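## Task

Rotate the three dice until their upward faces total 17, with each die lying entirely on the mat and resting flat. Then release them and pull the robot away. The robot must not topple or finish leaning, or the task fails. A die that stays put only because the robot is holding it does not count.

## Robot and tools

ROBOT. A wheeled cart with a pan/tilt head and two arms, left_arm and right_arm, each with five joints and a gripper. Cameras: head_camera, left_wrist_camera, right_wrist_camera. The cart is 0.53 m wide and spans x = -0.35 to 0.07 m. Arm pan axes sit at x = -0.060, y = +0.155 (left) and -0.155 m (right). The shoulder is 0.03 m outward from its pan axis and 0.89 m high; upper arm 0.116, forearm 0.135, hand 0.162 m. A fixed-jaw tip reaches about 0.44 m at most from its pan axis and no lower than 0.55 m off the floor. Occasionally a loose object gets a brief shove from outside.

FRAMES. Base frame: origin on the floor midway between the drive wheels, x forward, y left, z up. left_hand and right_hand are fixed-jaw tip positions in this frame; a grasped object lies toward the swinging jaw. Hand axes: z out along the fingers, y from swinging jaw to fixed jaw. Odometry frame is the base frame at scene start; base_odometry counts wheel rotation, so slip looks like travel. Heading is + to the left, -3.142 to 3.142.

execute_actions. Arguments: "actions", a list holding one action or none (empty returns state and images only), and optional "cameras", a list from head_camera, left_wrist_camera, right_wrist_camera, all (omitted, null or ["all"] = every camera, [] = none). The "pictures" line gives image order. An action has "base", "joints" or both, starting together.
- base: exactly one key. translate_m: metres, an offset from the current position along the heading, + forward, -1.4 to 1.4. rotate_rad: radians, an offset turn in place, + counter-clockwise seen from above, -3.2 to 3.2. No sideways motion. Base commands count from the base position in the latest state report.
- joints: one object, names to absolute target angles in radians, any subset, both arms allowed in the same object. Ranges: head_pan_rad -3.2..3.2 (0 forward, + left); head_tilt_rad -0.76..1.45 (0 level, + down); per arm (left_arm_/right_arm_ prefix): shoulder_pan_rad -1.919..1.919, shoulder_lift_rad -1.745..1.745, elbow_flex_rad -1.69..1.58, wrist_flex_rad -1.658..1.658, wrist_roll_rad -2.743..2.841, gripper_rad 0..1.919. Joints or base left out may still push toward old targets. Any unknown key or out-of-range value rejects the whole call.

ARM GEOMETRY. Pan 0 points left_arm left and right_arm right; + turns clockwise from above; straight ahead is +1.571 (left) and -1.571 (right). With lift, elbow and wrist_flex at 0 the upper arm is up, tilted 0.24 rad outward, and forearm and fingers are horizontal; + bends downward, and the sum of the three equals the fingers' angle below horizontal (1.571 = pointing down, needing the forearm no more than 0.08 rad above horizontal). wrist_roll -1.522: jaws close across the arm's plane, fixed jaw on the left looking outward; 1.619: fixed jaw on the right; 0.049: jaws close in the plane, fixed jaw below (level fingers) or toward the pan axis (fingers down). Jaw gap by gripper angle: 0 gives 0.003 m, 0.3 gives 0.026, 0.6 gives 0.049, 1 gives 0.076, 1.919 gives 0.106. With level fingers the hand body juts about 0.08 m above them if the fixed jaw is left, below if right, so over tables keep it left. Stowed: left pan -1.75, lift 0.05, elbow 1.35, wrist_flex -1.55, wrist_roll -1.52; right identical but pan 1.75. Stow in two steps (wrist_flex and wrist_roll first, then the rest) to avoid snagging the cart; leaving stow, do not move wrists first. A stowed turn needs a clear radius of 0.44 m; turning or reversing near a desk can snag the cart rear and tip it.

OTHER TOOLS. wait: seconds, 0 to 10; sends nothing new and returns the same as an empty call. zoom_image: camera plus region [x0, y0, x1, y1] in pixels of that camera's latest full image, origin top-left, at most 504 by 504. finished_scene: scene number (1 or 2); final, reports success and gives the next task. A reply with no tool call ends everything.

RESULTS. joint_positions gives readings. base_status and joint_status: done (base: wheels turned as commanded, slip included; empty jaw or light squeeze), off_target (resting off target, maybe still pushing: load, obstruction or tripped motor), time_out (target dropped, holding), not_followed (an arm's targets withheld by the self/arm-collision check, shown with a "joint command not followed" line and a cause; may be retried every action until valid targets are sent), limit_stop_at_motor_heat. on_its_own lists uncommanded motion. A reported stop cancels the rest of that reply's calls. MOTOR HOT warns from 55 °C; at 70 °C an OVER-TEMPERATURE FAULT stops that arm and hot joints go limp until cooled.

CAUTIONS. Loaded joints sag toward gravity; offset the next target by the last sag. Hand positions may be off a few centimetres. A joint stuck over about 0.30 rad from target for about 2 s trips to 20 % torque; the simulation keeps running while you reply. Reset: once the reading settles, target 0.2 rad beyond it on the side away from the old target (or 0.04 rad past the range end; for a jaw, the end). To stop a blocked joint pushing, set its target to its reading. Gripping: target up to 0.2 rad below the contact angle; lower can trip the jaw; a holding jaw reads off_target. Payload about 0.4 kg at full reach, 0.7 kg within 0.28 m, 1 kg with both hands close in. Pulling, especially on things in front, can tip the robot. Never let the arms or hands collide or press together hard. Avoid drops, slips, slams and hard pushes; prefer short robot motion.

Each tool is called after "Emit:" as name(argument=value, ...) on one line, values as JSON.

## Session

Emit:
execute_actions(actions=[{"joints": {"head_tilt_rad": 0.45}}], cameras=["head_camera"])

Scene clock: 1.07 s.
base_odometry: x=+0.000 y=+0.000 heading=+0.000 (m, m, rad; odometry frame)
base_status: not commanded
joint_positions: head_pan_rad=-0.009 head_tilt_rad=+0.443 left_arm_shoulder_pan_rad=-1.751 left_arm_shoulder_lift_rad=+0.004 left_arm_elbow_flex_rad=+1.355 left_arm_wrist_flex_rad=-1.508 left_arm_wrist_roll_rad=-1.538 left_arm_gripper_rad=+1.920 right_arm_shoulder_pan_rad=+1.748 right_arm_shoulder_lift_rad=+0.030 right_arm_elbow_flex_rad=+1.351 right_arm_wrist_flex_rad=-1.605 right_arm_wrist_roll_rad=-1.514 right_arm_gripper_rad=+1.920
joint_status: all done
left_hand: x=-0.3056 y=+0.1024 z=+0.8994 quat_wxyz=(-0.074, -0.650, -0.054, +0.754) (m; base frame)
right_hand: x=-0.3064 y=-0.1187 z=+0.9097 quat_wxyz=(-0.072, +0.621, -0.053, -0.779) (m; base frame)
pictures: head_camera
Images, in order (width x height): head_camera 644x476.

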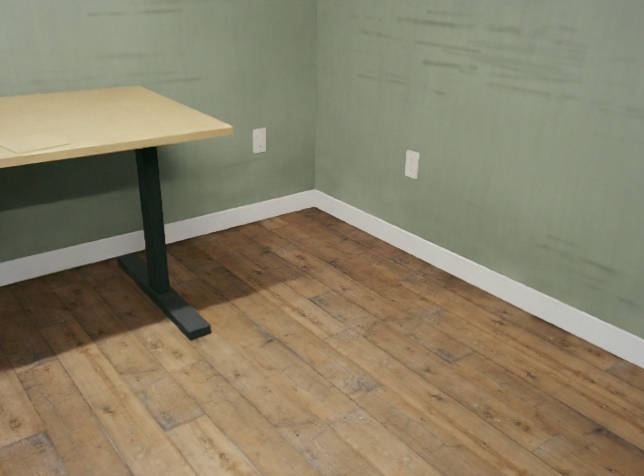

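Emit:
execute_actions(actions=[{"joints": {"head_pan_rad": 0.65}}], cameras=["head_camera"])

Scene clock: 5.23 s.
base_odometry: x=+0.000 y=+0.000 heading=+0.000 (m, m, rad; odometry frame)
base_status: not commanded
joint_positions: head_pan_rad=+0.640 head_tilt_rad=+0.443 left_arm_shoulder_pan_rad=-1.751 left_arm_shoulder_lift_rad=+0.004 left_arm_elbow_flex_rad=+1.355 left_arm_wrist_flex_rad=-1.508 left_arm_wrist_roll_rad=-1.538 left_arm_gripper_rad=+1.920 right_arm_shoulder_pan_rad=+1.748 right_arm_shoulder_lift_rad=+0.030 right_arm_elbow_flex_rad=+1.351 right_arm_wrist_flex_rad=-1.605 right_arm_wrist_roll_rad=-1.514 right_arm_gripper_rad=+1.920
joint_status: all done
left_hand: x=-0.3056 y=+0.1024 z=+0.8994 quat_wxyz=(-0.074, -0.650, -0.054, +0.754) (m; base frame)
right_hand: x=-0.3064 y=-0.1187 z=+0.9097 quat_wxyz=(-0.072, +0.621, -0.053, -0.779) (m; base frame)
pictures: head_camera
Images, in order (width x height): head_camera 644x476.

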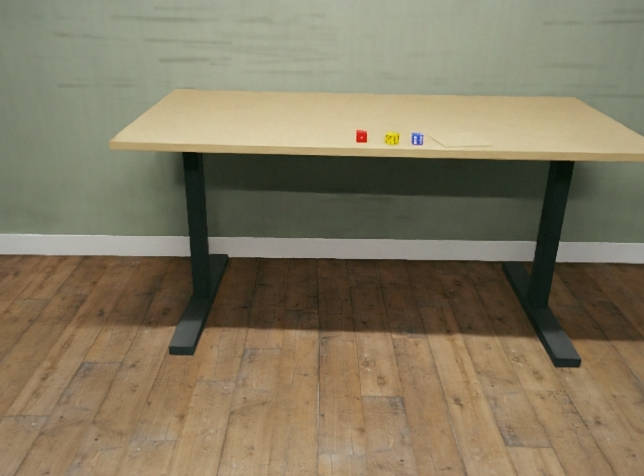

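Emit:
execute_actions(actions=[{"base": {"rotate_rad": 0.67}, "joints": {"head_pan_rad": 0.0, "right_arm_shoulder_pan_rad": -1.2, "right_arm_shoulder_lift_rad": -0.3, "right_arm_elbow_flex_rad": 0.5}}], cameras=[])

Emit:
execute_actions(actions=[{"base": {"translate_m": 1.2}, "joints": {"head_tilt_rad": 0.8, "right_arm_wrist_flex_rad": 1.37, "right_arm_wrist_roll_rad": -1.522, "right_arm_gripper_rad": 0.6}}], cameras=[])

Emit:
execute_actions(actions=[{"base": {"rotate_rad": -0.09}}], cameras=["head_camera"])

Scene clock: 26.90 s.
base_odometry: x=-0.001 y=+0.000 heading=+0.669 (m, m, rad; odometry frame)
base_status: done
joint_positions: head_pan_rad=+0.010 head_tilt_rad=+0.443 left_arm_shoulder_pan_rad=-1.751 left_arm_shoulder_lift_rad=+0.004 left_arm_elbow_flex_rad=+1.355 left_arm_wrist_flex_rad=-1.508 left_arm_wrist_roll_rad=-1.538 left_arm_gripper_rad=+1.920 right_arm_shoulder_pan_rad=-1.191 right_arm_shoulder_lift_rad=-0.268 right_arm_elbow_flex_rad=+0.536 right_arm_wrist_flex_rad=-1.605 right_arm_wrist_roll_rad=-1.514 right_arm_gripper_rad=+1.920
joint_status: all done
left_hand: x=-0.3056 y=+0.1024 z=+0.8994 quat_wxyz=(-0.074, -0.650, -0.054, +0.754) (m; base frame)
right_hand: x=+0.1255 y=-0.2207 z=+1.1353 quat_wxyz=(+0.975, +0.022, +0.115, -0.191) (m; base frame)
pictures: none
No camera images: the call's "cameras" was empty. Leave "cameras" out to get every camera's image.

Scene clock: 33.73 s.
base_odometry: x=+0.941 y=+0.745 heading=+0.667 (m, m, rad; odometry frame)
base_status: done
joint_positions: head_pan_rad=+0.010 head_tilt_rad=+0.795 left_arm_shoulder_pan_rad=-1.751 left_arm_shoulder_lift_rad=+0.004 left_arm_elbow_flex_rad=+1.355 left_arm_wrist_flex_rad=-1.508 left_arm_wrist_roll_rad=-1.538 left_arm_gripper_rad=+1.920 right_arm_shoulder_pan_rad=-1.193 right_arm_shoulder_lift_rad=-0.271 right_arm_elbow_flex_rad=+0.535 right_arm_wrist_flex_rad=+1.363 right_arm_wrist_roll_rad=-1.514 right_arm_gripper_rad=+0.610
joint_status: all done
left_hand: x=-0.3056 y=+0.1024 z=+0.8994 quat_wxyz=(-0.074, -0.650, -0.054, +0.754) (m; base frame)
right_hand: x=+0.0818 y=-0.2030 z=+0.8195 quat_wxyz=(-0.028, +0.184, +0.983, +0.005) (m; base frame)
pictures: none
No camera images: the call's "cameras" was empty. Leave "cameras" out to get every camera's image.

Scene clock: 34.50 s.
base_odometry: x=+0.941 y=+0.745 heading=+0.576 (m, m, rad; odometry frame)
base_status: done
joint_positions: head_pan_rad=+0.010 head_tilt_rad=+0.795 left_arm_shoulder_pan_rad=-1.751 left_arm_shoulder_lift_rad=+0.004 left_arm_elbow_flex_rad=+1.355 left_arm_wrist_flex_rad=-1.508 left_arm_wrist_roll_rad=-1.538 left_arm_gripper_rad=+1.920 right_arm_shoulder_pan_rad=-1.193 right_arm_shoulder_lift_rad=-0.271 right_arm_elbow_flex_rad=+0.533 right_arm_wrist_flex_rad=+1.363 right_arm_wrist_roll_rad=-1.514 right_arm_gripper_rad=+0.610
joint_status: not commanded
left_hand: x=-0.3056 y=+0.1024 z=+0.8994 quat_wxyz=(-0.074, -0.650, -0.054, +0.754) (m; base frame)
right_hand: x=+0.0821 y=-0.2031 z=+0.8197 quat_wxyz=(-0.027, +0.184, +0.983, +0.005) (m; base frame)
pictures: head_camera
Images, in order (width x height): head_camera 644x476.

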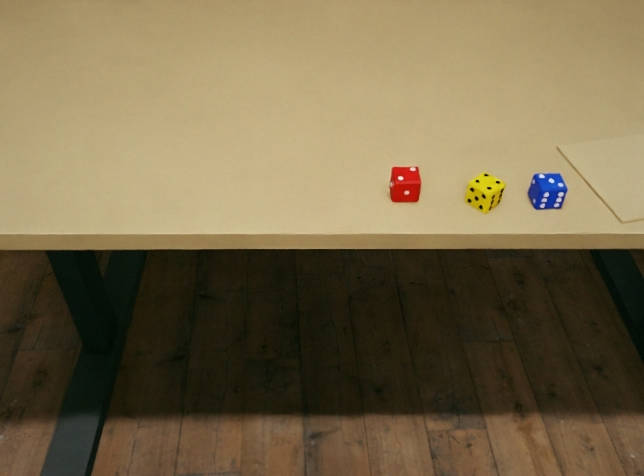

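Emit:
zoom_image(camera="head_camera", region=[370, 150, 590, 230])

Region (370, 150, 590, 230) of head_camera's 644x476 image, scaled by 2.291; it fills the top 183 rows of this view, and the rest is white.

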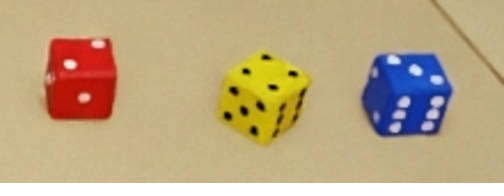

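Emit:
execute_actions(actions=[{"base": {"translate_m": 0.43}, "joints": {"head_tilt_rad": 1.2, "head_pan_rad": -0.45}}], cameras=["head_camera"])

Scene clock: 62.00 s.
base_odometry: x=+1.302 y=+0.978 heading=+0.574 (m, m, rad; odometry frame)
base_status: done
joint_positions: head_pan_rad=-0.440 head_tilt_rad=+1.195 left_arm_shoulder_pan_rad=-1.751 left_arm_shoulder_lift_rad=+0.004 left_arm_elbow_flex_rad=+1.355 left_arm_wrist_flex_rad=-1.508 left_arm_wrist_roll_rad=-1.538 left_arm_gripper_rad=+1.920 right_arm_shoulder_pan_rad=-1.193 right_arm_shoulder_lift_rad=-0.271 right_arm_elbow_flex_rad=+0.533 right_arm_wrist_flex_rad=+1.363 right_arm_wrist_roll_rad=-1.514 right_arm_gripper_rad=+0.610
joint_status: all done
left_hand: x=-0.3056 y=+0.1024 z=+0.8994 quat_wxyz=(-0.074, -0.650, -0.054, +0.754) (m; base frame)
right_hand: x=+0.0821 y=-0.2031 z=+0.8197 quat_wxyz=(-0.027, +0.184, +0.983, +0.005) (m; base frame)
pictures: head_camera
Images, in order (width x height): head_camera 644x476.

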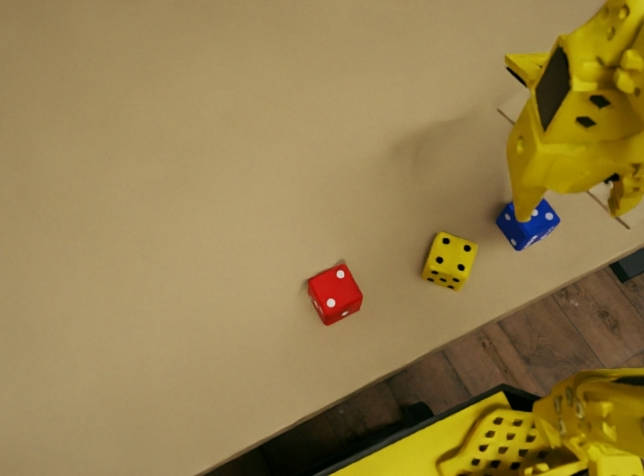

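Emit:
execute_actions(actions=[])

Scene clock: 72.70 s.
base_odometry: x=+1.302 y=+0.978 heading=+0.574 (m, m, rad; odometry frame)
base_status: done
joint_positions: head_pan_rad=-0.440 head_tilt_rad=+1.195 left_arm_shoulder_pan_rad=-1.751 left_arm_shoulder_lift_rad=+0.004 left_arm_elbow_flex_rad=+1.355 left_arm_wrist_flex_rad=-1.508 left_arm_wrist_roll_rad=-1.538 left_arm_gripper_rad=+1.920 right_arm_shoulder_pan_rad=-1.193 right_arm_shoulder_lift_rad=-0.271 right_arm_elbow_flex_rad=+0.533 right_arm_wrist_flex_rad=+1.363 right_arm_wrist_roll_rad=-1.514 right_arm_gripper_rad=+0.610
joint_status: all done
left_hand: x=-0.3056 y=+0.1024 z=+0.8994 quat_wxyz=(-0.074, -0.650, -0.054, +0.754) (m; base frame)
right_hand: x=+0.0821 y=-0.2031 z=+0.8197 quat_wxyz=(-0.027, +0.184, +0.983, +0.005) (m; base frame)
pictures: head_camera, left_wrist_camera, right_wrist_camera
Images, in order (width x height): head_camera 644x476, left_wrist_camera 644x476, right_wrist_camera 644x476.

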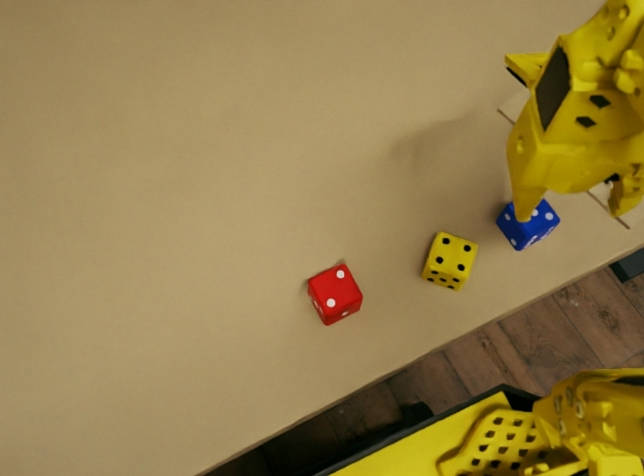

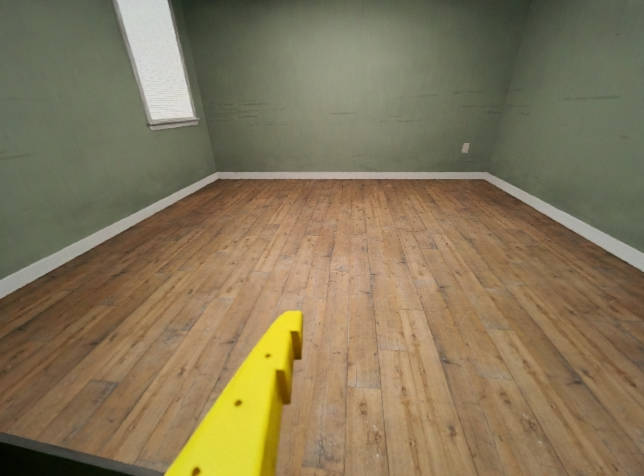

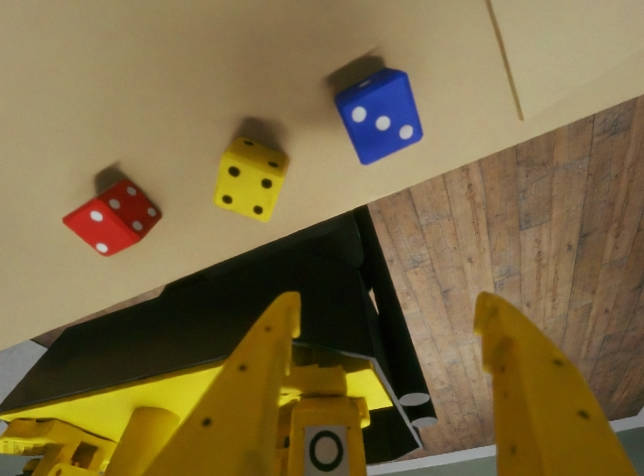

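Emit:
execute_actions(actions=[{"joints": {"right_arm_shoulder_pan_rad": -1.16, "right_arm_shoulder_lift_rad": 0.475, "right_arm_elbow_flex_rad": -0.17, "right_arm_wrist_flex_rad": 1.225, "right_arm_gripper_rad": 0.7}}], cameras=["head_camera", "right_wrist_camera"])

Scene clock: 95.57 s.
base_odometry: x=+1.302 y=+0.978 heading=+0.574 (m, m, rad; odometry frame)
base_status: not commanded
joint_positions: head_pan_rad=-0.440 head_tilt_rad=+1.195 left_arm_shoulder_pan_rad=-1.751 left_arm_shoulder_lift_rad=+0.004 left_arm_elbow_flex_rad=+1.355 left_arm_wrist_flex_rad=-1.508 left_arm_wrist_roll_rad=-1.538 left_arm_gripper_rad=+1.920 right_arm_shoulder_pan_rad=-1.168 right_arm_shoulder_lift_rad=+0.493 right_arm_elbow_flex_rad=-0.134 right_arm_wrist_flex_rad=+1.231 right_arm_wrist_roll_rad=-1.514 right_arm_gripper_rad=+0.690
joint_status: all done
left_hand: x=-0.3056 y=+0.1024 z=+0.8994 quat_wxyz=(-0.074, -0.650, -0.054, +0.754) (m; base frame)
right_hand: x=+0.1575 y=-0.2392 z=+0.7769 quat_wxyz=(-0.009, +0.196, +0.981, +0.002) (m; base frame)
pictures: head_camera, right_wrist_camera
Images, in order (width x height): head_camera 644x476, right_wrist_camera 644x476.

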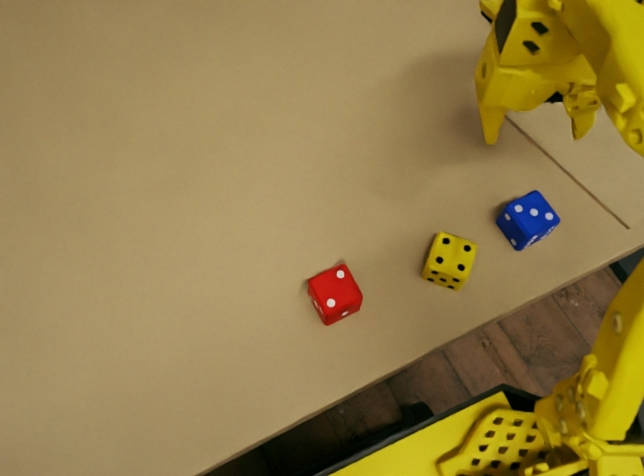

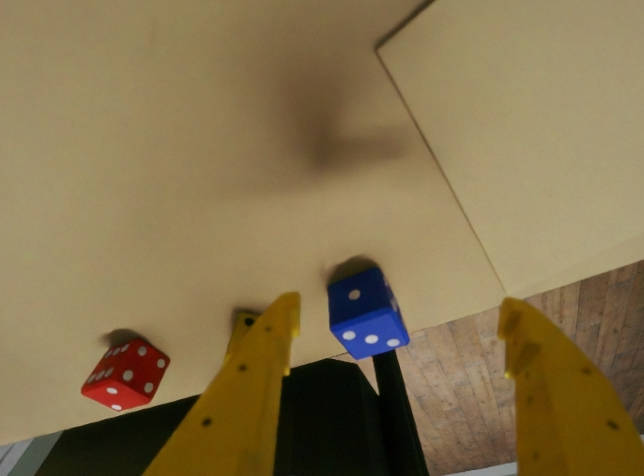

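Emit:
execute_actions(actions=[{"joints": {"right_arm_shoulder_pan_rad": -1.04, "right_arm_wrist_roll_rad": 2.147}}], cameras=["head_camera", "right_wrist_camera"])

Scene clock: 109.20 s.
base_odometry: x=+1.302 y=+0.978 heading=+0.574 (m, m, rad; odometry frame)
base_status: not commanded
joint_positions: head_pan_rad=-0.440 head_tilt_rad=+1.195 left_arm_shoulder_pan_rad=-1.751 left_arm_shoulder_lift_rad=+0.004 left_arm_elbow_flex_rad=+1.355 left_arm_wrist_flex_rad=-1.508 left_arm_wrist_roll_rad=-1.538 left_arm_gripper_rad=+1.920 right_arm_shoulder_pan_rad=-1.048 right_arm_shoulder_lift_rad=+0.493 right_arm_elbow_flex_rad=-0.136 right_arm_wrist_flex_rad=+1.231 right_arm_wrist_roll_rad=+2.137 right_arm_gripper_rad=+0.690
joint_status: all done
left_hand: x=-0.3056 y=+0.1024 z=+0.8994 quat_wxyz=(-0.074, -0.650, -0.054, +0.754) (m; base frame)
right_hand: x=+0.1426 y=-0.2796 z=+0.7770 quat_wxyz=(+0.004, -1.000, +0.003, +0.008) (m; base frame)
pictures: head_camera, right_wrist_camera
Images, in order (width x height): head_camera 644x476, right_wrist_camera 644x476.

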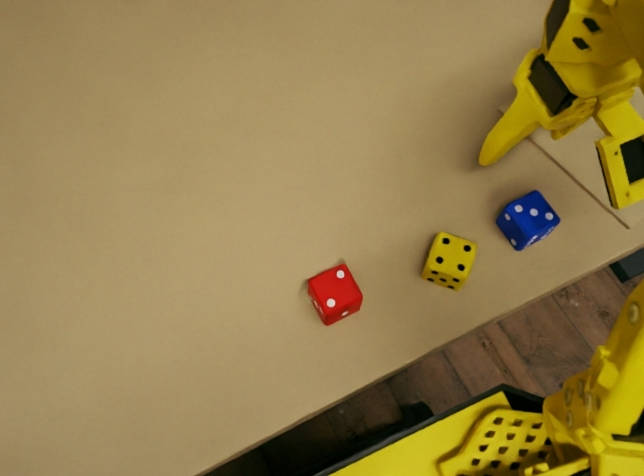

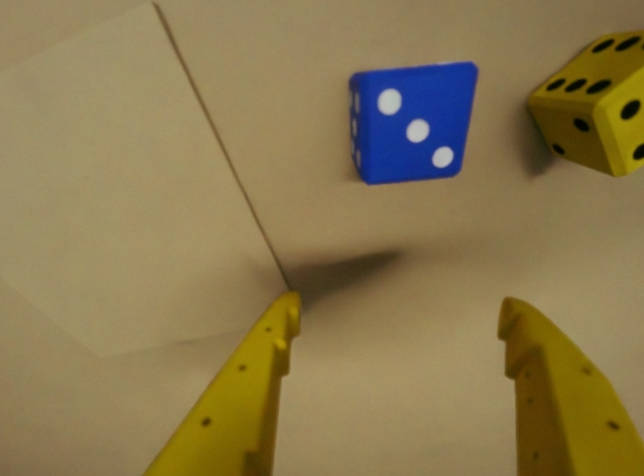

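Emit:
execute_actions(actions=[{"joints": {"right_arm_shoulder_pan_rad": -1.0, "right_arm_wrist_roll_rad": 2.19, "right_arm_shoulder_lift_rad": 0.285, "right_arm_elbow_flex_rad": 0.31, "right_arm_wrist_flex_rad": 0.92}}], cameras=["head_camera", "right_wrist_camera"])

Scene clock: 120.47 s.
base_odometry: x=+1.302 y=+0.978 heading=+0.574 (m, m, rad; odometry frame)
base_status: not commanded
joint_positions: head_pan_rad=-0.440 head_tilt_rad=+1.195 left_arm_shoulder_pan_rad=-1.751 left_arm_shoulder_lift_rad=+0.004 left_arm_elbow_flex_rad=+1.355 left_arm_wrist_flex_rad=-1.508 left_arm_wrist_roll_rad=-1.538 left_arm_gripper_rad=+1.920 right_arm_shoulder_pan_rad=-1.009 right_arm_shoulder_lift_rad=+0.327 right_arm_elbow_flex_rad=+0.312 right_arm_wrist_flex_rad=+0.926 right_arm_wrist_roll_rad=+2.181 right_arm_gripper_rad=+0.690
joint_status: all done
left_hand: x=-0.3056 y=+0.1024 z=+0.8994 quat_wxyz=(-0.074, -0.650, -0.054, +0.754) (m; base frame)
right_hand: x=+0.1138 y=-0.2725 z=+0.7547 quat_wxyz=(-0.001, -1.000, +0.000, -0.002) (m; base frame)
pictures: head_camera, right_wrist_camera
Images, in order (width x height): head_camera 644x476, right_wrist_camera 644x476.

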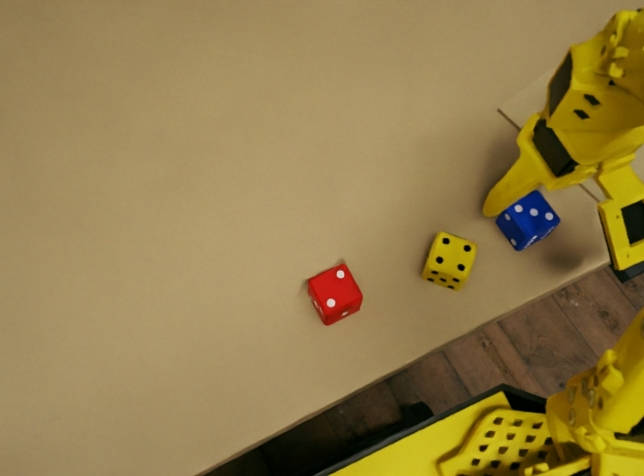

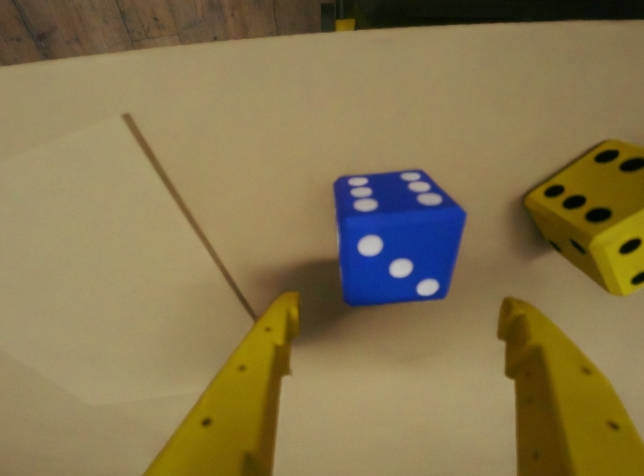

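Emit:
execute_actions(actions=[{"joints": {"right_arm_shoulder_pan_rad": -0.97, "right_arm_wrist_roll_rad": 2.22, "right_arm_shoulder_lift_rad": 0.353, "right_arm_elbow_flex_rad": 0.423, "right_arm_wrist_flex_rad": 0.769}}], cameras=["head_camera", "right_wrist_camera"])

Scene clock: 132.13 s.
base_odometry: x=+1.302 y=+0.978 heading=+0.574 (m, m, rad; odometry frame)
base_status: not commanded
joint_positions: head_pan_rad=-0.440 head_tilt_rad=+1.195 left_arm_shoulder_pan_rad=-1.751 left_arm_shoulder_lift_rad=+0.004 left_arm_elbow_flex_rad=+1.355 left_arm_wrist_flex_rad=-1.508 left_arm_wrist_roll_rad=-1.538 left_arm_gripper_rad=+1.920 right_arm_shoulder_pan_rad=-0.979 right_arm_shoulder_lift_rad=+0.366 right_arm_elbow_flex_rad=+0.424 right_arm_wrist_flex_rad=+0.776 right_arm_wrist_roll_rad=+2.210 right_arm_gripper_rad=+0.690
joint_status: all done
left_hand: x=-0.3056 y=+0.1024 z=+0.8994 quat_wxyz=(-0.074, -0.650, -0.054, +0.754) (m; base frame)
right_hand: x=+0.1031 y=-0.2725 z=+0.7364 quat_wxyz=(-0.001, -1.000, +0.000, -0.002) (m; base frame)
pictures: head_camera, right_wrist_camera
Images, in order (width x height): head_camera 644x476, right_wrist_camera 644x476.

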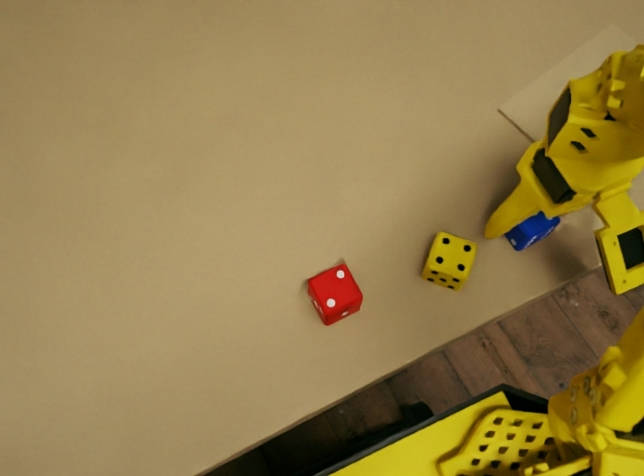

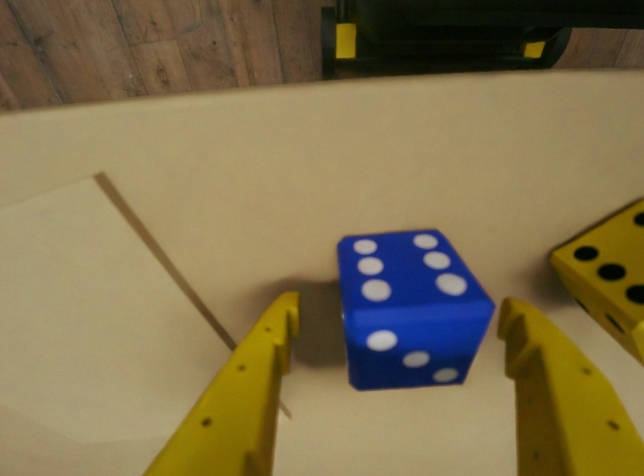

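Emit:
execute_actions(actions=[{"joints": {"right_arm_gripper_rad": 0.15}}], cameras=["right_wrist_camera"])

Scene clock: 135.57 s.
base_odometry: x=+1.302 y=+0.978 heading=+0.574 (m, m, rad; odometry frame)
base_status: not commanded
joint_positions: head_pan_rad=-0.440 head_tilt_rad=+1.195 left_arm_shoulder_pan_rad=-1.751 left_arm_shoulder_lift_rad=+0.004 left_arm_elbow_flex_rad=+1.355 left_arm_wrist_flex_rad=-1.508 left_arm_wrist_roll_rad=-1.538 left_arm_gripper_rad=+1.920 right_arm_shoulder_pan_rad=-0.979 right_arm_shoulder_lift_rad=+0.366 right_arm_elbow_flex_rad=+0.424 right_arm_wrist_flex_rad=+0.776 right_arm_wrist_roll_rad=+2.210 right_arm_gripper_rad=+0.365
joint_status: right_arm_gripper_rad off_target (ended at +0.365, target +0.150)
left_hand: x=-0.3056 y=+0.1024 z=+0.8994 quat_wxyz=(-0.074, -0.650, -0.054, +0.754) (m; base frame)
right_hand: x=+0.1031 y=-0.2725 z=+0.7364 quat_wxyz=(-0.001, -1.000, +0.000, -0.002) (m; base frame)
pictures: right_wrist_camera
Images, in order (width x height): right_wrist_camera 644x476.

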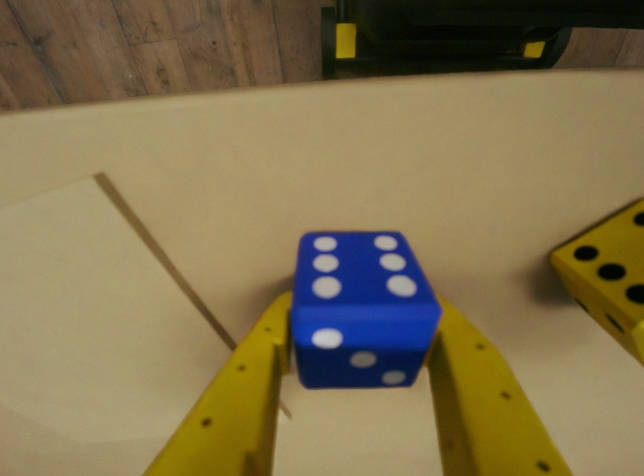

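Emit:
execute_actions(actions=[{"joints": {"right_arm_gripper_rad": 0.17, "right_arm_shoulder_lift_rad": 0.0, "right_arm_wrist_flex_rad": -0.86, "right_arm_wrist_roll_rad": -1.522, "right_arm_shoulder_pan_rad": -1.3, "head_pan_rad": -0.85, "head_tilt_rad": 1.0}}], cameras=["head_camera", "right_wrist_camera"])

Scene clock: 146.77 s.
base_odometry: x=+1.302 y=+0.978 heading=+0.574 (m, m, rad; odometry frame)
base_status: not commanded
joint_positions: head_pan_rad=-0.840 head_tilt_rad=+1.015 left_arm_shoulder_pan_rad=-1.751 left_arm_shoulder_lift_rad=+0.004 left_arm_elbow_flex_rad=+1.355 left_arm_wrist_flex_rad=-1.508 left_arm_wrist_roll_rad=-1.538 left_arm_gripper_rad=+1.920 right_arm_shoulder_pan_rad=-1.291 right_arm_shoulder_lift_rad=+0.048 right_arm_elbow_flex_rad=+0.432 right_arm_wrist_flex_rad=-0.843 right_arm_wrist_roll_rad=-1.513 right_arm_gripper_rad=+0.365
joint_status: right_arm_gripper_rad off_target (ended at +0.365, target +0.170); the others done
left_hand: x=-0.3056 y=+0.1024 z=+0.8994 quat_wxyz=(-0.074, -0.650, -0.054, +0.754) (m; base frame)
right_hand: x=+0.2651 y=-0.2404 z=+1.0041 quat_wxyz=(+0.814, +0.077, +0.563, -0.119) (m; base frame)
pictures: head_camera, right_wrist_camera
Images, in order (width x height): head_camera 644x476, right_wrist_camera 644x476.

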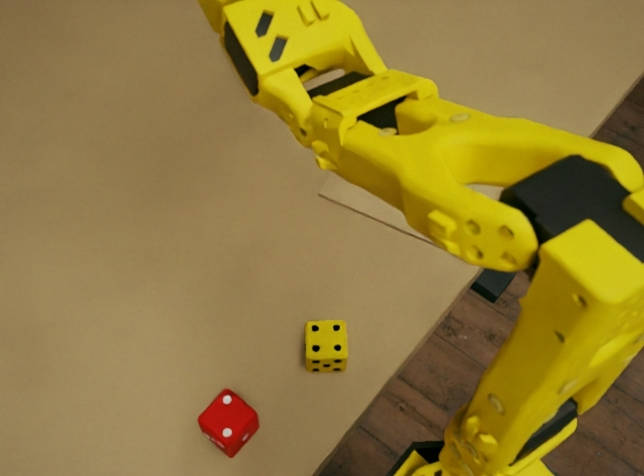

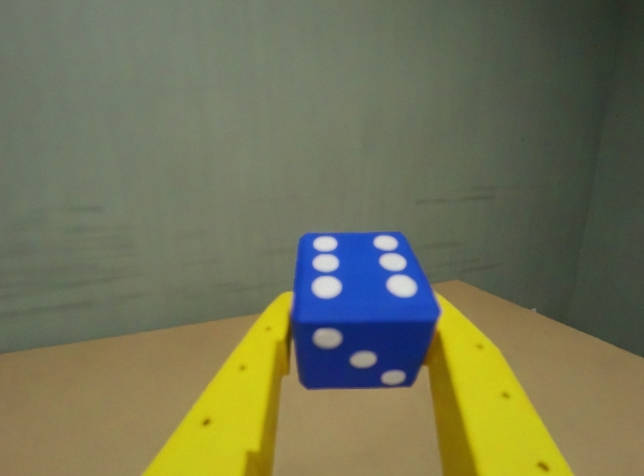

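Emit:
execute_actions(actions=[{"joints": {"right_arm_shoulder_lift_rad": 0.47, "right_arm_elbow_flex_rad": 0.43, "right_arm_wrist_flex_rad": -0.44, "right_arm_shoulder_pan_rad": -0.82}}], cameras=["head_camera", "right_wrist_camera"])

Scene clock: 153.17 s.
base_odometry: x=+1.302 y=+0.978 heading=+0.574 (m, m, rad; odometry frame)
base_status: not commanded
joint_positions: head_pan_rad=-0.840 head_tilt_rad=+1.015 left_arm_shoulder_pan_rad=-1.751 left_arm_shoulder_lift_rad=+0.004 left_arm_elbow_flex_rad=+1.355 left_arm_wrist_flex_rad=-1.508 left_arm_wrist_roll_rad=-1.538 left_arm_gripper_rad=+1.920 right_arm_shoulder_pan_rad=-0.829 right_arm_shoulder_lift_rad=+0.492 right_arm_elbow_flex_rad=+0.436 right_arm_wrist_flex_rad=-0.441 right_arm_wrist_roll_rad=-1.513 right_arm_gripper_rad=+0.365
joint_status: all done
left_hand: x=-0.3056 y=+0.1024 z=+0.8994 quat_wxyz=(-0.074, -0.650, -0.054, +0.754) (m; base frame)
right_hand: x=+0.1922 y=-0.3756 z=+0.7997 quat_wxyz=(+0.480, +0.307, +0.800, -0.189) (m; base frame)
pictures: head_camera, right_wrist_camera
Images, in order (width x height): head_camera 644x476, right_wrist_camera 644x476.

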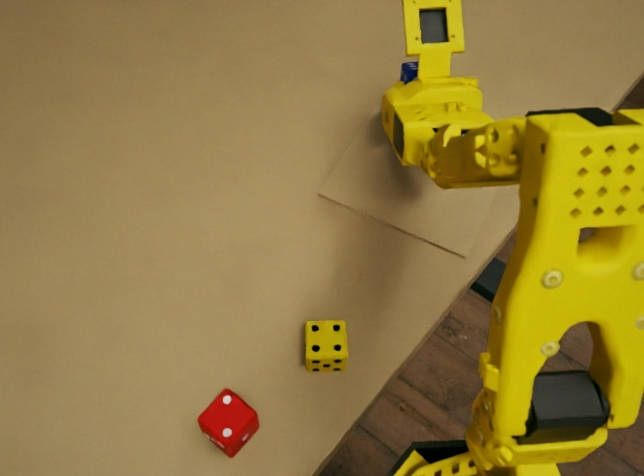

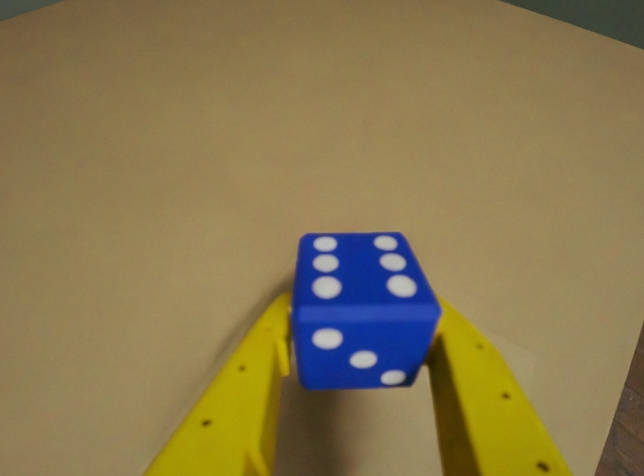

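Emit:
execute_actions(actions=[{"joints": {"right_arm_shoulder_lift_rad": 0.30, "right_arm_elbow_flex_rad": 1.0, "right_arm_wrist_flex_rad": -0.86}}], cameras=["head_camera", "right_wrist_camera"])

Scene clock: 161.33 s.
base_odometry: x=+1.302 y=+0.978 heading=+0.574 (m, m, rad; odometry frame)
base_status: not commanded
joint_positions: head_pan_rad=-0.840 head_tilt_rad=+1.015 left_arm_shoulder_pan_rad=-1.751 left_arm_shoulder_lift_rad=+0.004 left_arm_elbow_flex_rad=+1.355 left_arm_wrist_flex_rad=-1.508 left_arm_wrist_roll_rad=-1.538 left_arm_gripper_rad=+1.920 right_arm_shoulder_pan_rad=-0.829 right_arm_shoulder_lift_rad=+0.343 right_arm_elbow_flex_rad=+1.001 right_arm_wrist_flex_rad=-0.843 right_arm_wrist_roll_rad=-1.513 right_arm_gripper_rad=+0.365
joint_status: all done
left_hand: x=-0.3056 y=+0.1024 z=+0.8994 quat_wxyz=(-0.074, -0.650, -0.054, +0.754) (m; base frame)
right_hand: x=+0.1448 y=-0.3322 z=+0.7830 quat_wxyz=(+0.474, +0.308, +0.803, -0.187) (m; base frame)
pictures: head_camera, right_wrist_camera
Images, in order (width x height): head_camera 644x476, right_wrist_camera 644x476.

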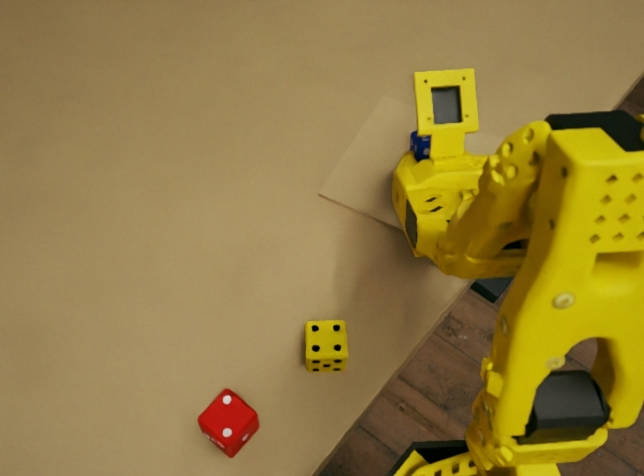

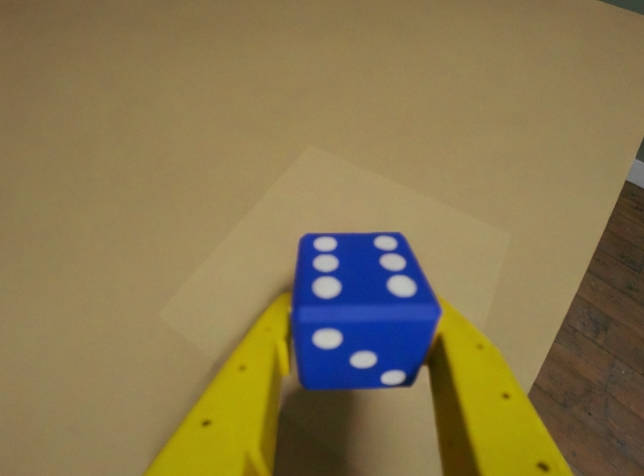

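Emit:
execute_actions(actions=[{"joints": {"right_arm_shoulder_lift_rad": 0.582, "right_arm_elbow_flex_rad": 0.652, "right_arm_wrist_flex_rad": -0.795}}], cameras=["head_camera", "right_wrist_camera"])

Scene clock: 183.47 s.
base_odometry: x=+1.302 y=+0.978 heading=+0.574 (m, m, rad; odometry frame)
base_status: not commanded
joint_positions: head_pan_rad=-0.840 head_tilt_rad=+1.015 left_arm_shoulder_pan_rad=-1.751 left_arm_shoulder_lift_rad=+0.004 left_arm_elbow_flex_rad=+1.355 left_arm_wrist_flex_rad=-1.508 left_arm_wrist_roll_rad=-1.538 left_arm_gripper_rad=+1.920 right_arm_shoulder_pan_rad=-0.829 right_arm_shoulder_lift_rad=+0.597 right_arm_elbow_flex_rad=+0.680 right_arm_wrist_flex_rad=-0.795 right_arm_wrist_roll_rad=-1.513 right_arm_gripper_rad=+0.365
joint_status: all done
left_hand: x=-0.3056 y=+0.1024 z=+0.8994 quat_wxyz=(-0.074, -0.650, -0.054, +0.754) (m; base frame)
right_hand: x=+0.1685 y=-0.3539 z=+0.7689 quat_wxyz=(+0.482, +0.306, +0.799, -0.190) (m; base frame)
pictures: head_camera, right_wrist_camera
Images, in order (width x height): head_camera 644x476, right_wrist_camera 644x476.

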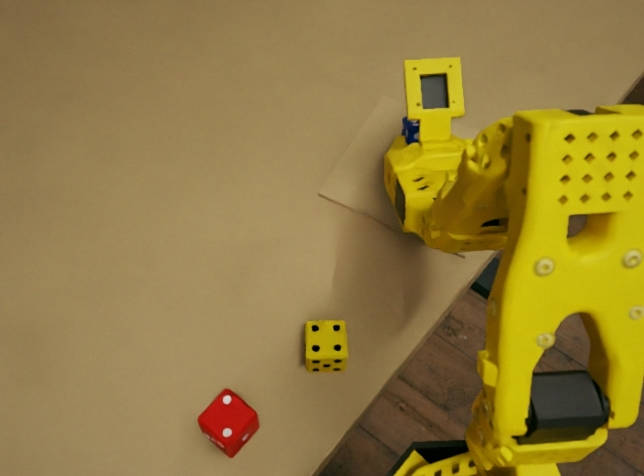

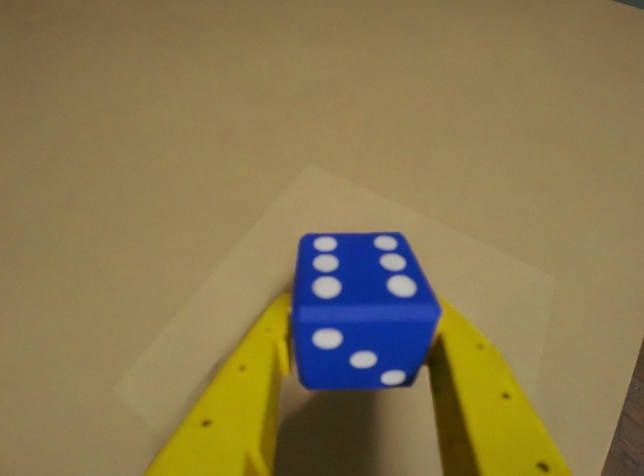

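Emit:
execute_actions(actions=[{"joints": {"right_arm_shoulder_lift_rad": 0.749, "right_arm_elbow_flex_rad": 0.347, "right_arm_wrist_flex_rad": -0.643, "right_arm_shoulder_pan_rad": -0.87}}], cameras=["head_camera", "right_wrist_camera"])

Scene clock: 205.97 s.
base_odometry: x=+1.302 y=+0.978 heading=+0.574 (m, m, rad; odometry frame)
base_status: not commanded
joint_positions: head_pan_rad=-0.840 head_tilt_rad=+1.015 left_arm_shoulder_pan_rad=-1.751 left_arm_shoulder_lift_rad=+0.004 left_arm_elbow_flex_rad=+1.355 left_arm_wrist_flex_rad=-1.508 left_arm_wrist_roll_rad=-1.538 left_arm_gripper_rad=+1.920 right_arm_shoulder_pan_rad=-0.861 right_arm_shoulder_lift_rad=+0.771 right_arm_elbow_flex_rad=+0.380 right_arm_wrist_flex_rad=-0.643 right_arm_wrist_roll_rad=-1.513 right_arm_gripper_rad=+0.365
joint_status: all done
left_hand: x=-0.3056 y=+0.1024 z=+0.8994 quat_wxyz=(-0.074, -0.650, -0.054, +0.754) (m; base frame)
right_hand: x=+0.1945 y=-0.3634 z=+0.7560 quat_wxyz=(+0.475, +0.296, +0.810, -0.178) (m; base frame)
pictures: head_camera, right_wrist_camera
Images, in order (width x height): head_camera 644x476, right_wrist_camera 644x476.

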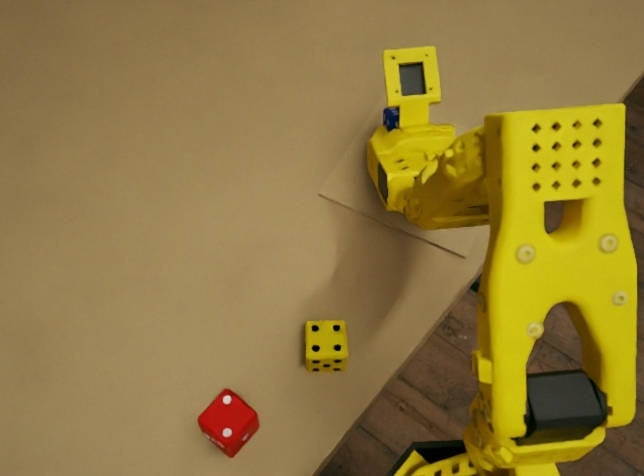

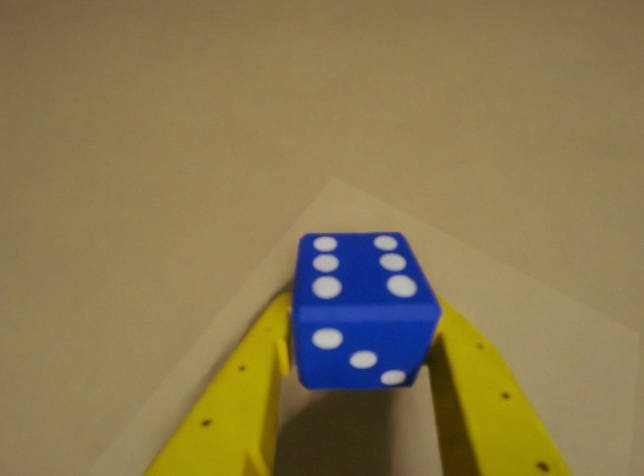

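Emit:
execute_actions(actions=[{"joints": {"right_arm_shoulder_lift_rad": 0.775}}], cameras=["right_wrist_camera"])

Emit:
execute_actions(actions=[{"joints": {"right_arm_gripper_rad": 0.75}}], cameras=["right_wrist_camera"])

Scene clock: 210.87 s.
base_odometry: x=+1.302 y=+0.978 heading=+0.574 (m, m, rad; odometry frame)
base_status: not commanded
joint_positions: head_pan_rad=-0.840 head_tilt_rad=+1.015 left_arm_shoulder_pan_rad=-1.751 left_arm_shoulder_lift_rad=+0.004 left_arm_elbow_flex_rad=+1.355 left_arm_wrist_flex_rad=-1.508 left_arm_wrist_roll_rad=-1.538 left_arm_gripper_rad=+1.920 right_arm_shoulder_pan_rad=-0.861 right_arm_shoulder_lift_rad=+0.797 right_arm_elbow_flex_rad=+0.378 right_arm_wrist_flex_rad=-0.643 right_arm_wrist_roll_rad=-1.513 right_arm_gripper_rad=+0.365
joint_status: all done
left_hand: x=-0.3056 y=+0.1024 z=+0.8994 quat_wxyz=(-0.074, -0.650, -0.054, +0.754) (m; base frame)
right_hand: x=+0.1920 y=-0.3612 z=+0.7485 quat_wxyz=(+0.465, +0.298, +0.815, -0.175) (m; base frame)
pictures: right_wrist_camera
Images, in order (width x height): right_wrist_camera 644x476.

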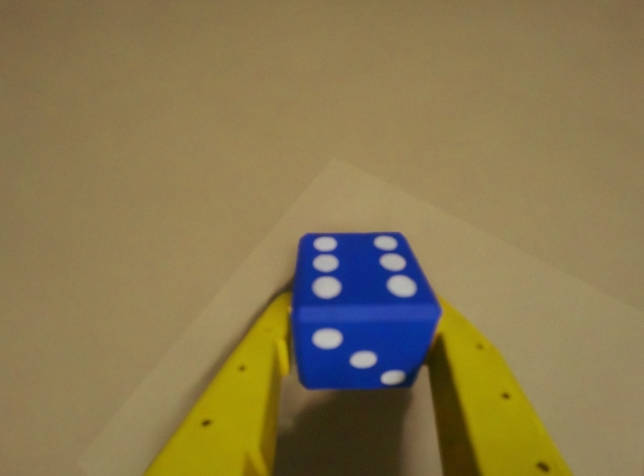

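Scene clock: 211.70 s.
base_odometry: x=+1.302 y=+0.978 heading=+0.574 (m, m, rad; odometry frame)
base_status: not commanded
joint_positions: head_pan_rad=-0.840 head_tilt_rad=+1.015 left_arm_shoulder_pan_rad=-1.751 left_arm_shoulder_lift_rad=+0.004 left_arm_elbow_flex_rad=+1.355 left_arm_wrist_flex_rad=-1.508 left_arm_wrist_roll_rad=-1.538 left_arm_gripper_rad=+1.920 right_arm_shoulder_pan_rad=-0.861 right_arm_shoulder_lift_rad=+0.797 right_arm_elbow_flex_rad=+0.377 right_arm_wrist_flex_rad=-0.643 right_arm_wrist_roll_rad=-1.513 right_arm_gripper_rad=+0.739
joint_status: all done
left_hand: x=-0.3056 y=+0.1024 z=+0.8994 quat_wxyz=(-0.074, -0.650, -0.054, +0.754) (m; base frame)
right_hand: x=+0.1922 y=-0.3614 z=+0.7488 quat_wxyz=(+0.465, +0.298, +0.815, -0.175) (m; base frame)
pictures: right_wrist_camera
Images, in order (width x height): right_wrist_camera 644x476.

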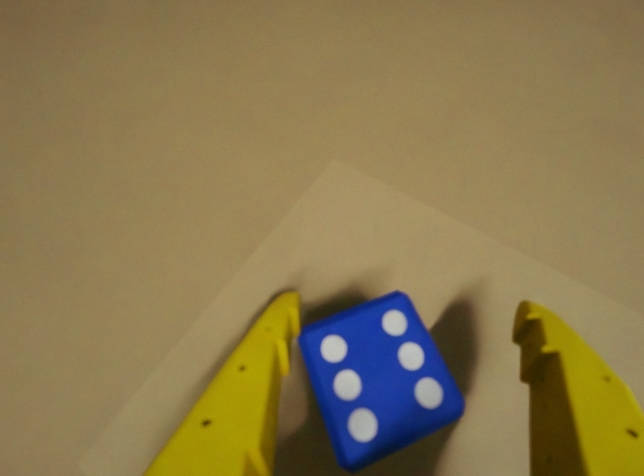

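Emit:
execute_actions(actions=[{"joints": {"right_arm_shoulder_lift_rad": 0.25}}], cameras=[])

Emit:
execute_actions(actions=[{"joints": {"right_arm_shoulder_pan_rad": -1.25, "right_arm_wrist_roll_rad": 1.10, "right_arm_shoulder_lift_rad": -0.15, "right_arm_elbow_flex_rad": 0.725, "right_arm_wrist_flex_rad": 0.955, "right_arm_gripper_rad": 0.7, "head_pan_rad": -0.6, "head_tilt_rad": 1.1}}], cameras=["head_camera", "right_wrist_camera"])

Scene clock: 224.17 s.
base_odometry: x=+1.302 y=+0.978 heading=+0.574 (m, m, rad; odometry frame)
base_status: not commanded
joint_positions: head_pan_rad=-0.840 head_tilt_rad=+1.015 left_arm_shoulder_pan_rad=-1.751 left_arm_shoulder_lift_rad=+0.004 left_arm_elbow_flex_rad=+1.355 left_arm_wrist_flex_rad=-1.508 left_arm_wrist_roll_rad=-1.538 left_arm_gripper_rad=+1.920 right_arm_shoulder_pan_rad=-0.861 right_arm_shoulder_lift_rad=+0.300 right_arm_elbow_flex_rad=+0.377 right_arm_wrist_flex_rad=-0.643 right_arm_wrist_roll_rad=-1.513 right_arm_gripper_rad=+0.740
joint_status: all done
left_hand: x=-0.3056 y=+0.1024 z=+0.8994 quat_wxyz=(-0.074, -0.650, -0.054, +0.754) (m; base frame)
right_hand: x=+0.2176 y=-0.3832 z=+0.9073 quat_wxyz=(+0.651, +0.246, +0.675, -0.245) (m; base frame)
pictures: none
No camera images: the call's "cameras" was empty. Leave "cameras" out to get every camera's image.

Scene clock: 226.93 s.
base_odometry: x=+1.302 y=+0.978 heading=+0.574 (m, m, rad; odometry frame)
base_status: not commanded
joint_positions: head_pan_rad=-0.610 head_tilt_rad=+1.095 left_arm_shoulder_pan_rad=-1.751 left_arm_shoulder_lift_rad=+0.004 left_arm_elbow_flex_rad=+1.355 left_arm_wrist_flex_rad=-1.508 left_arm_wrist_roll_rad=-1.538 left_arm_gripper_rad=+1.920 right_arm_shoulder_pan_rad=-1.242 right_arm_shoulder_lift_rad=-0.119 right_arm_elbow_flex_rad=+0.729 right_arm_wrist_flex_rad=+0.947 right_arm_wrist_roll_rad=+1.089 right_arm_gripper_rad=+0.710
joint_status: all done
left_hand: x=-0.3056 y=+0.1024 z=+0.8994 quat_wxyz=(-0.074, -0.650, -0.054, +0.754) (m; base frame)
right_hand: x=+0.0859 y=-0.2123 z=+0.7755 quat_wxyz=(+0.001, -0.909, +0.417, -0.006) (m; base frame)
pictures: head_camera, right_wrist_camera
Images, in order (width x height): head_camera 644x476, right_wrist_camera 644x476.

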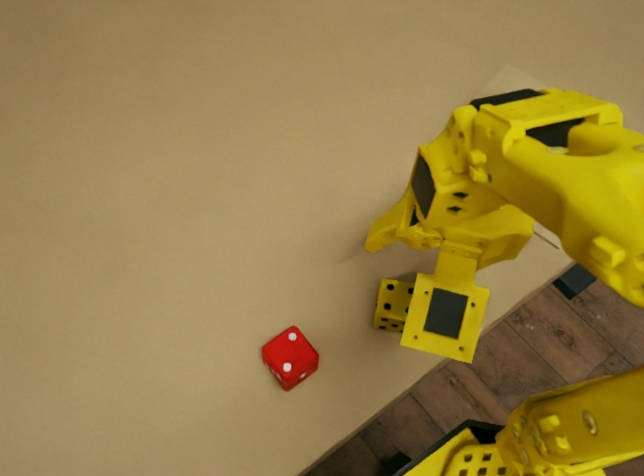

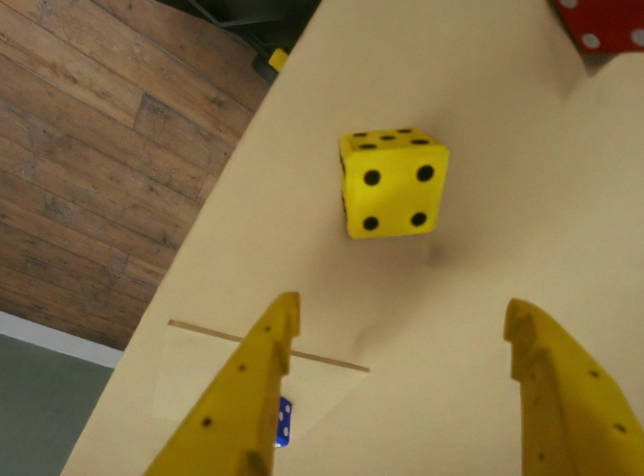

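Emit:
execute_actions(actions=[{"joints": {"right_arm_shoulder_pan_rad": -1.31, "right_arm_wrist_roll_rad": 1.03, "right_arm_shoulder_lift_rad": 0.042, "right_arm_elbow_flex_rad": 0.921, "right_arm_wrist_flex_rad": 0.583}}], cameras=["head_camera", "right_wrist_camera"])

Scene clock: 237.57 s.
base_odometry: x=+1.302 y=+0.978 heading=+0.574 (m, m, rad; odometry frame)
base_status: not commanded
joint_positions: head_pan_rad=-0.610 head_tilt_rad=+1.095 left_arm_shoulder_pan_rad=-1.751 left_arm_shoulder_lift_rad=+0.004 left_arm_elbow_flex_rad=+1.355 left_arm_wrist_flex_rad=-1.508 left_arm_wrist_roll_rad=-1.538 left_arm_gripper_rad=+1.920 right_arm_shoulder_pan_rad=-1.300 right_arm_shoulder_lift_rad=+0.047 right_arm_elbow_flex_rad=+0.921 right_arm_wrist_flex_rad=+0.590 right_arm_wrist_roll_rad=+1.040 right_arm_gripper_rad=+0.710
joint_status: all done
left_hand: x=-0.3056 y=+0.1024 z=+0.8994 quat_wxyz=(-0.074, -0.650, -0.054, +0.754) (m; base frame)
right_hand: x=+0.0753 y=-0.1997 z=+0.7364 quat_wxyz=(+0.001, -0.911, +0.412, -0.006) (m; base frame)
pictures: head_camera, right_wrist_camera
Images, in order (width x height): head_camera 644x476, right_wrist_camera 644x476.

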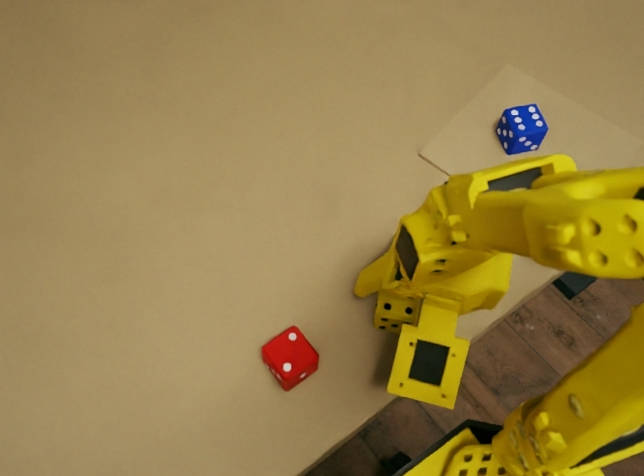

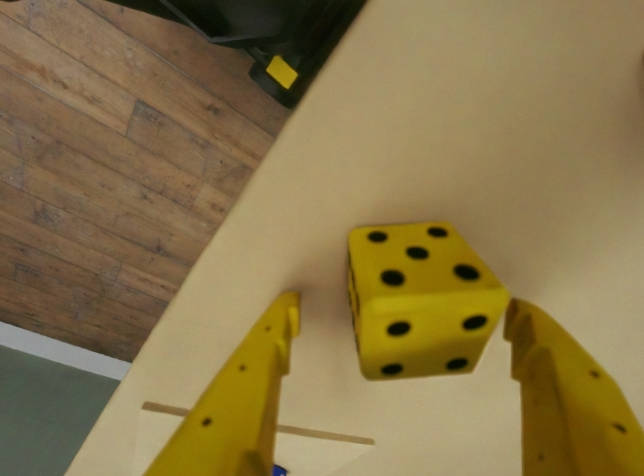

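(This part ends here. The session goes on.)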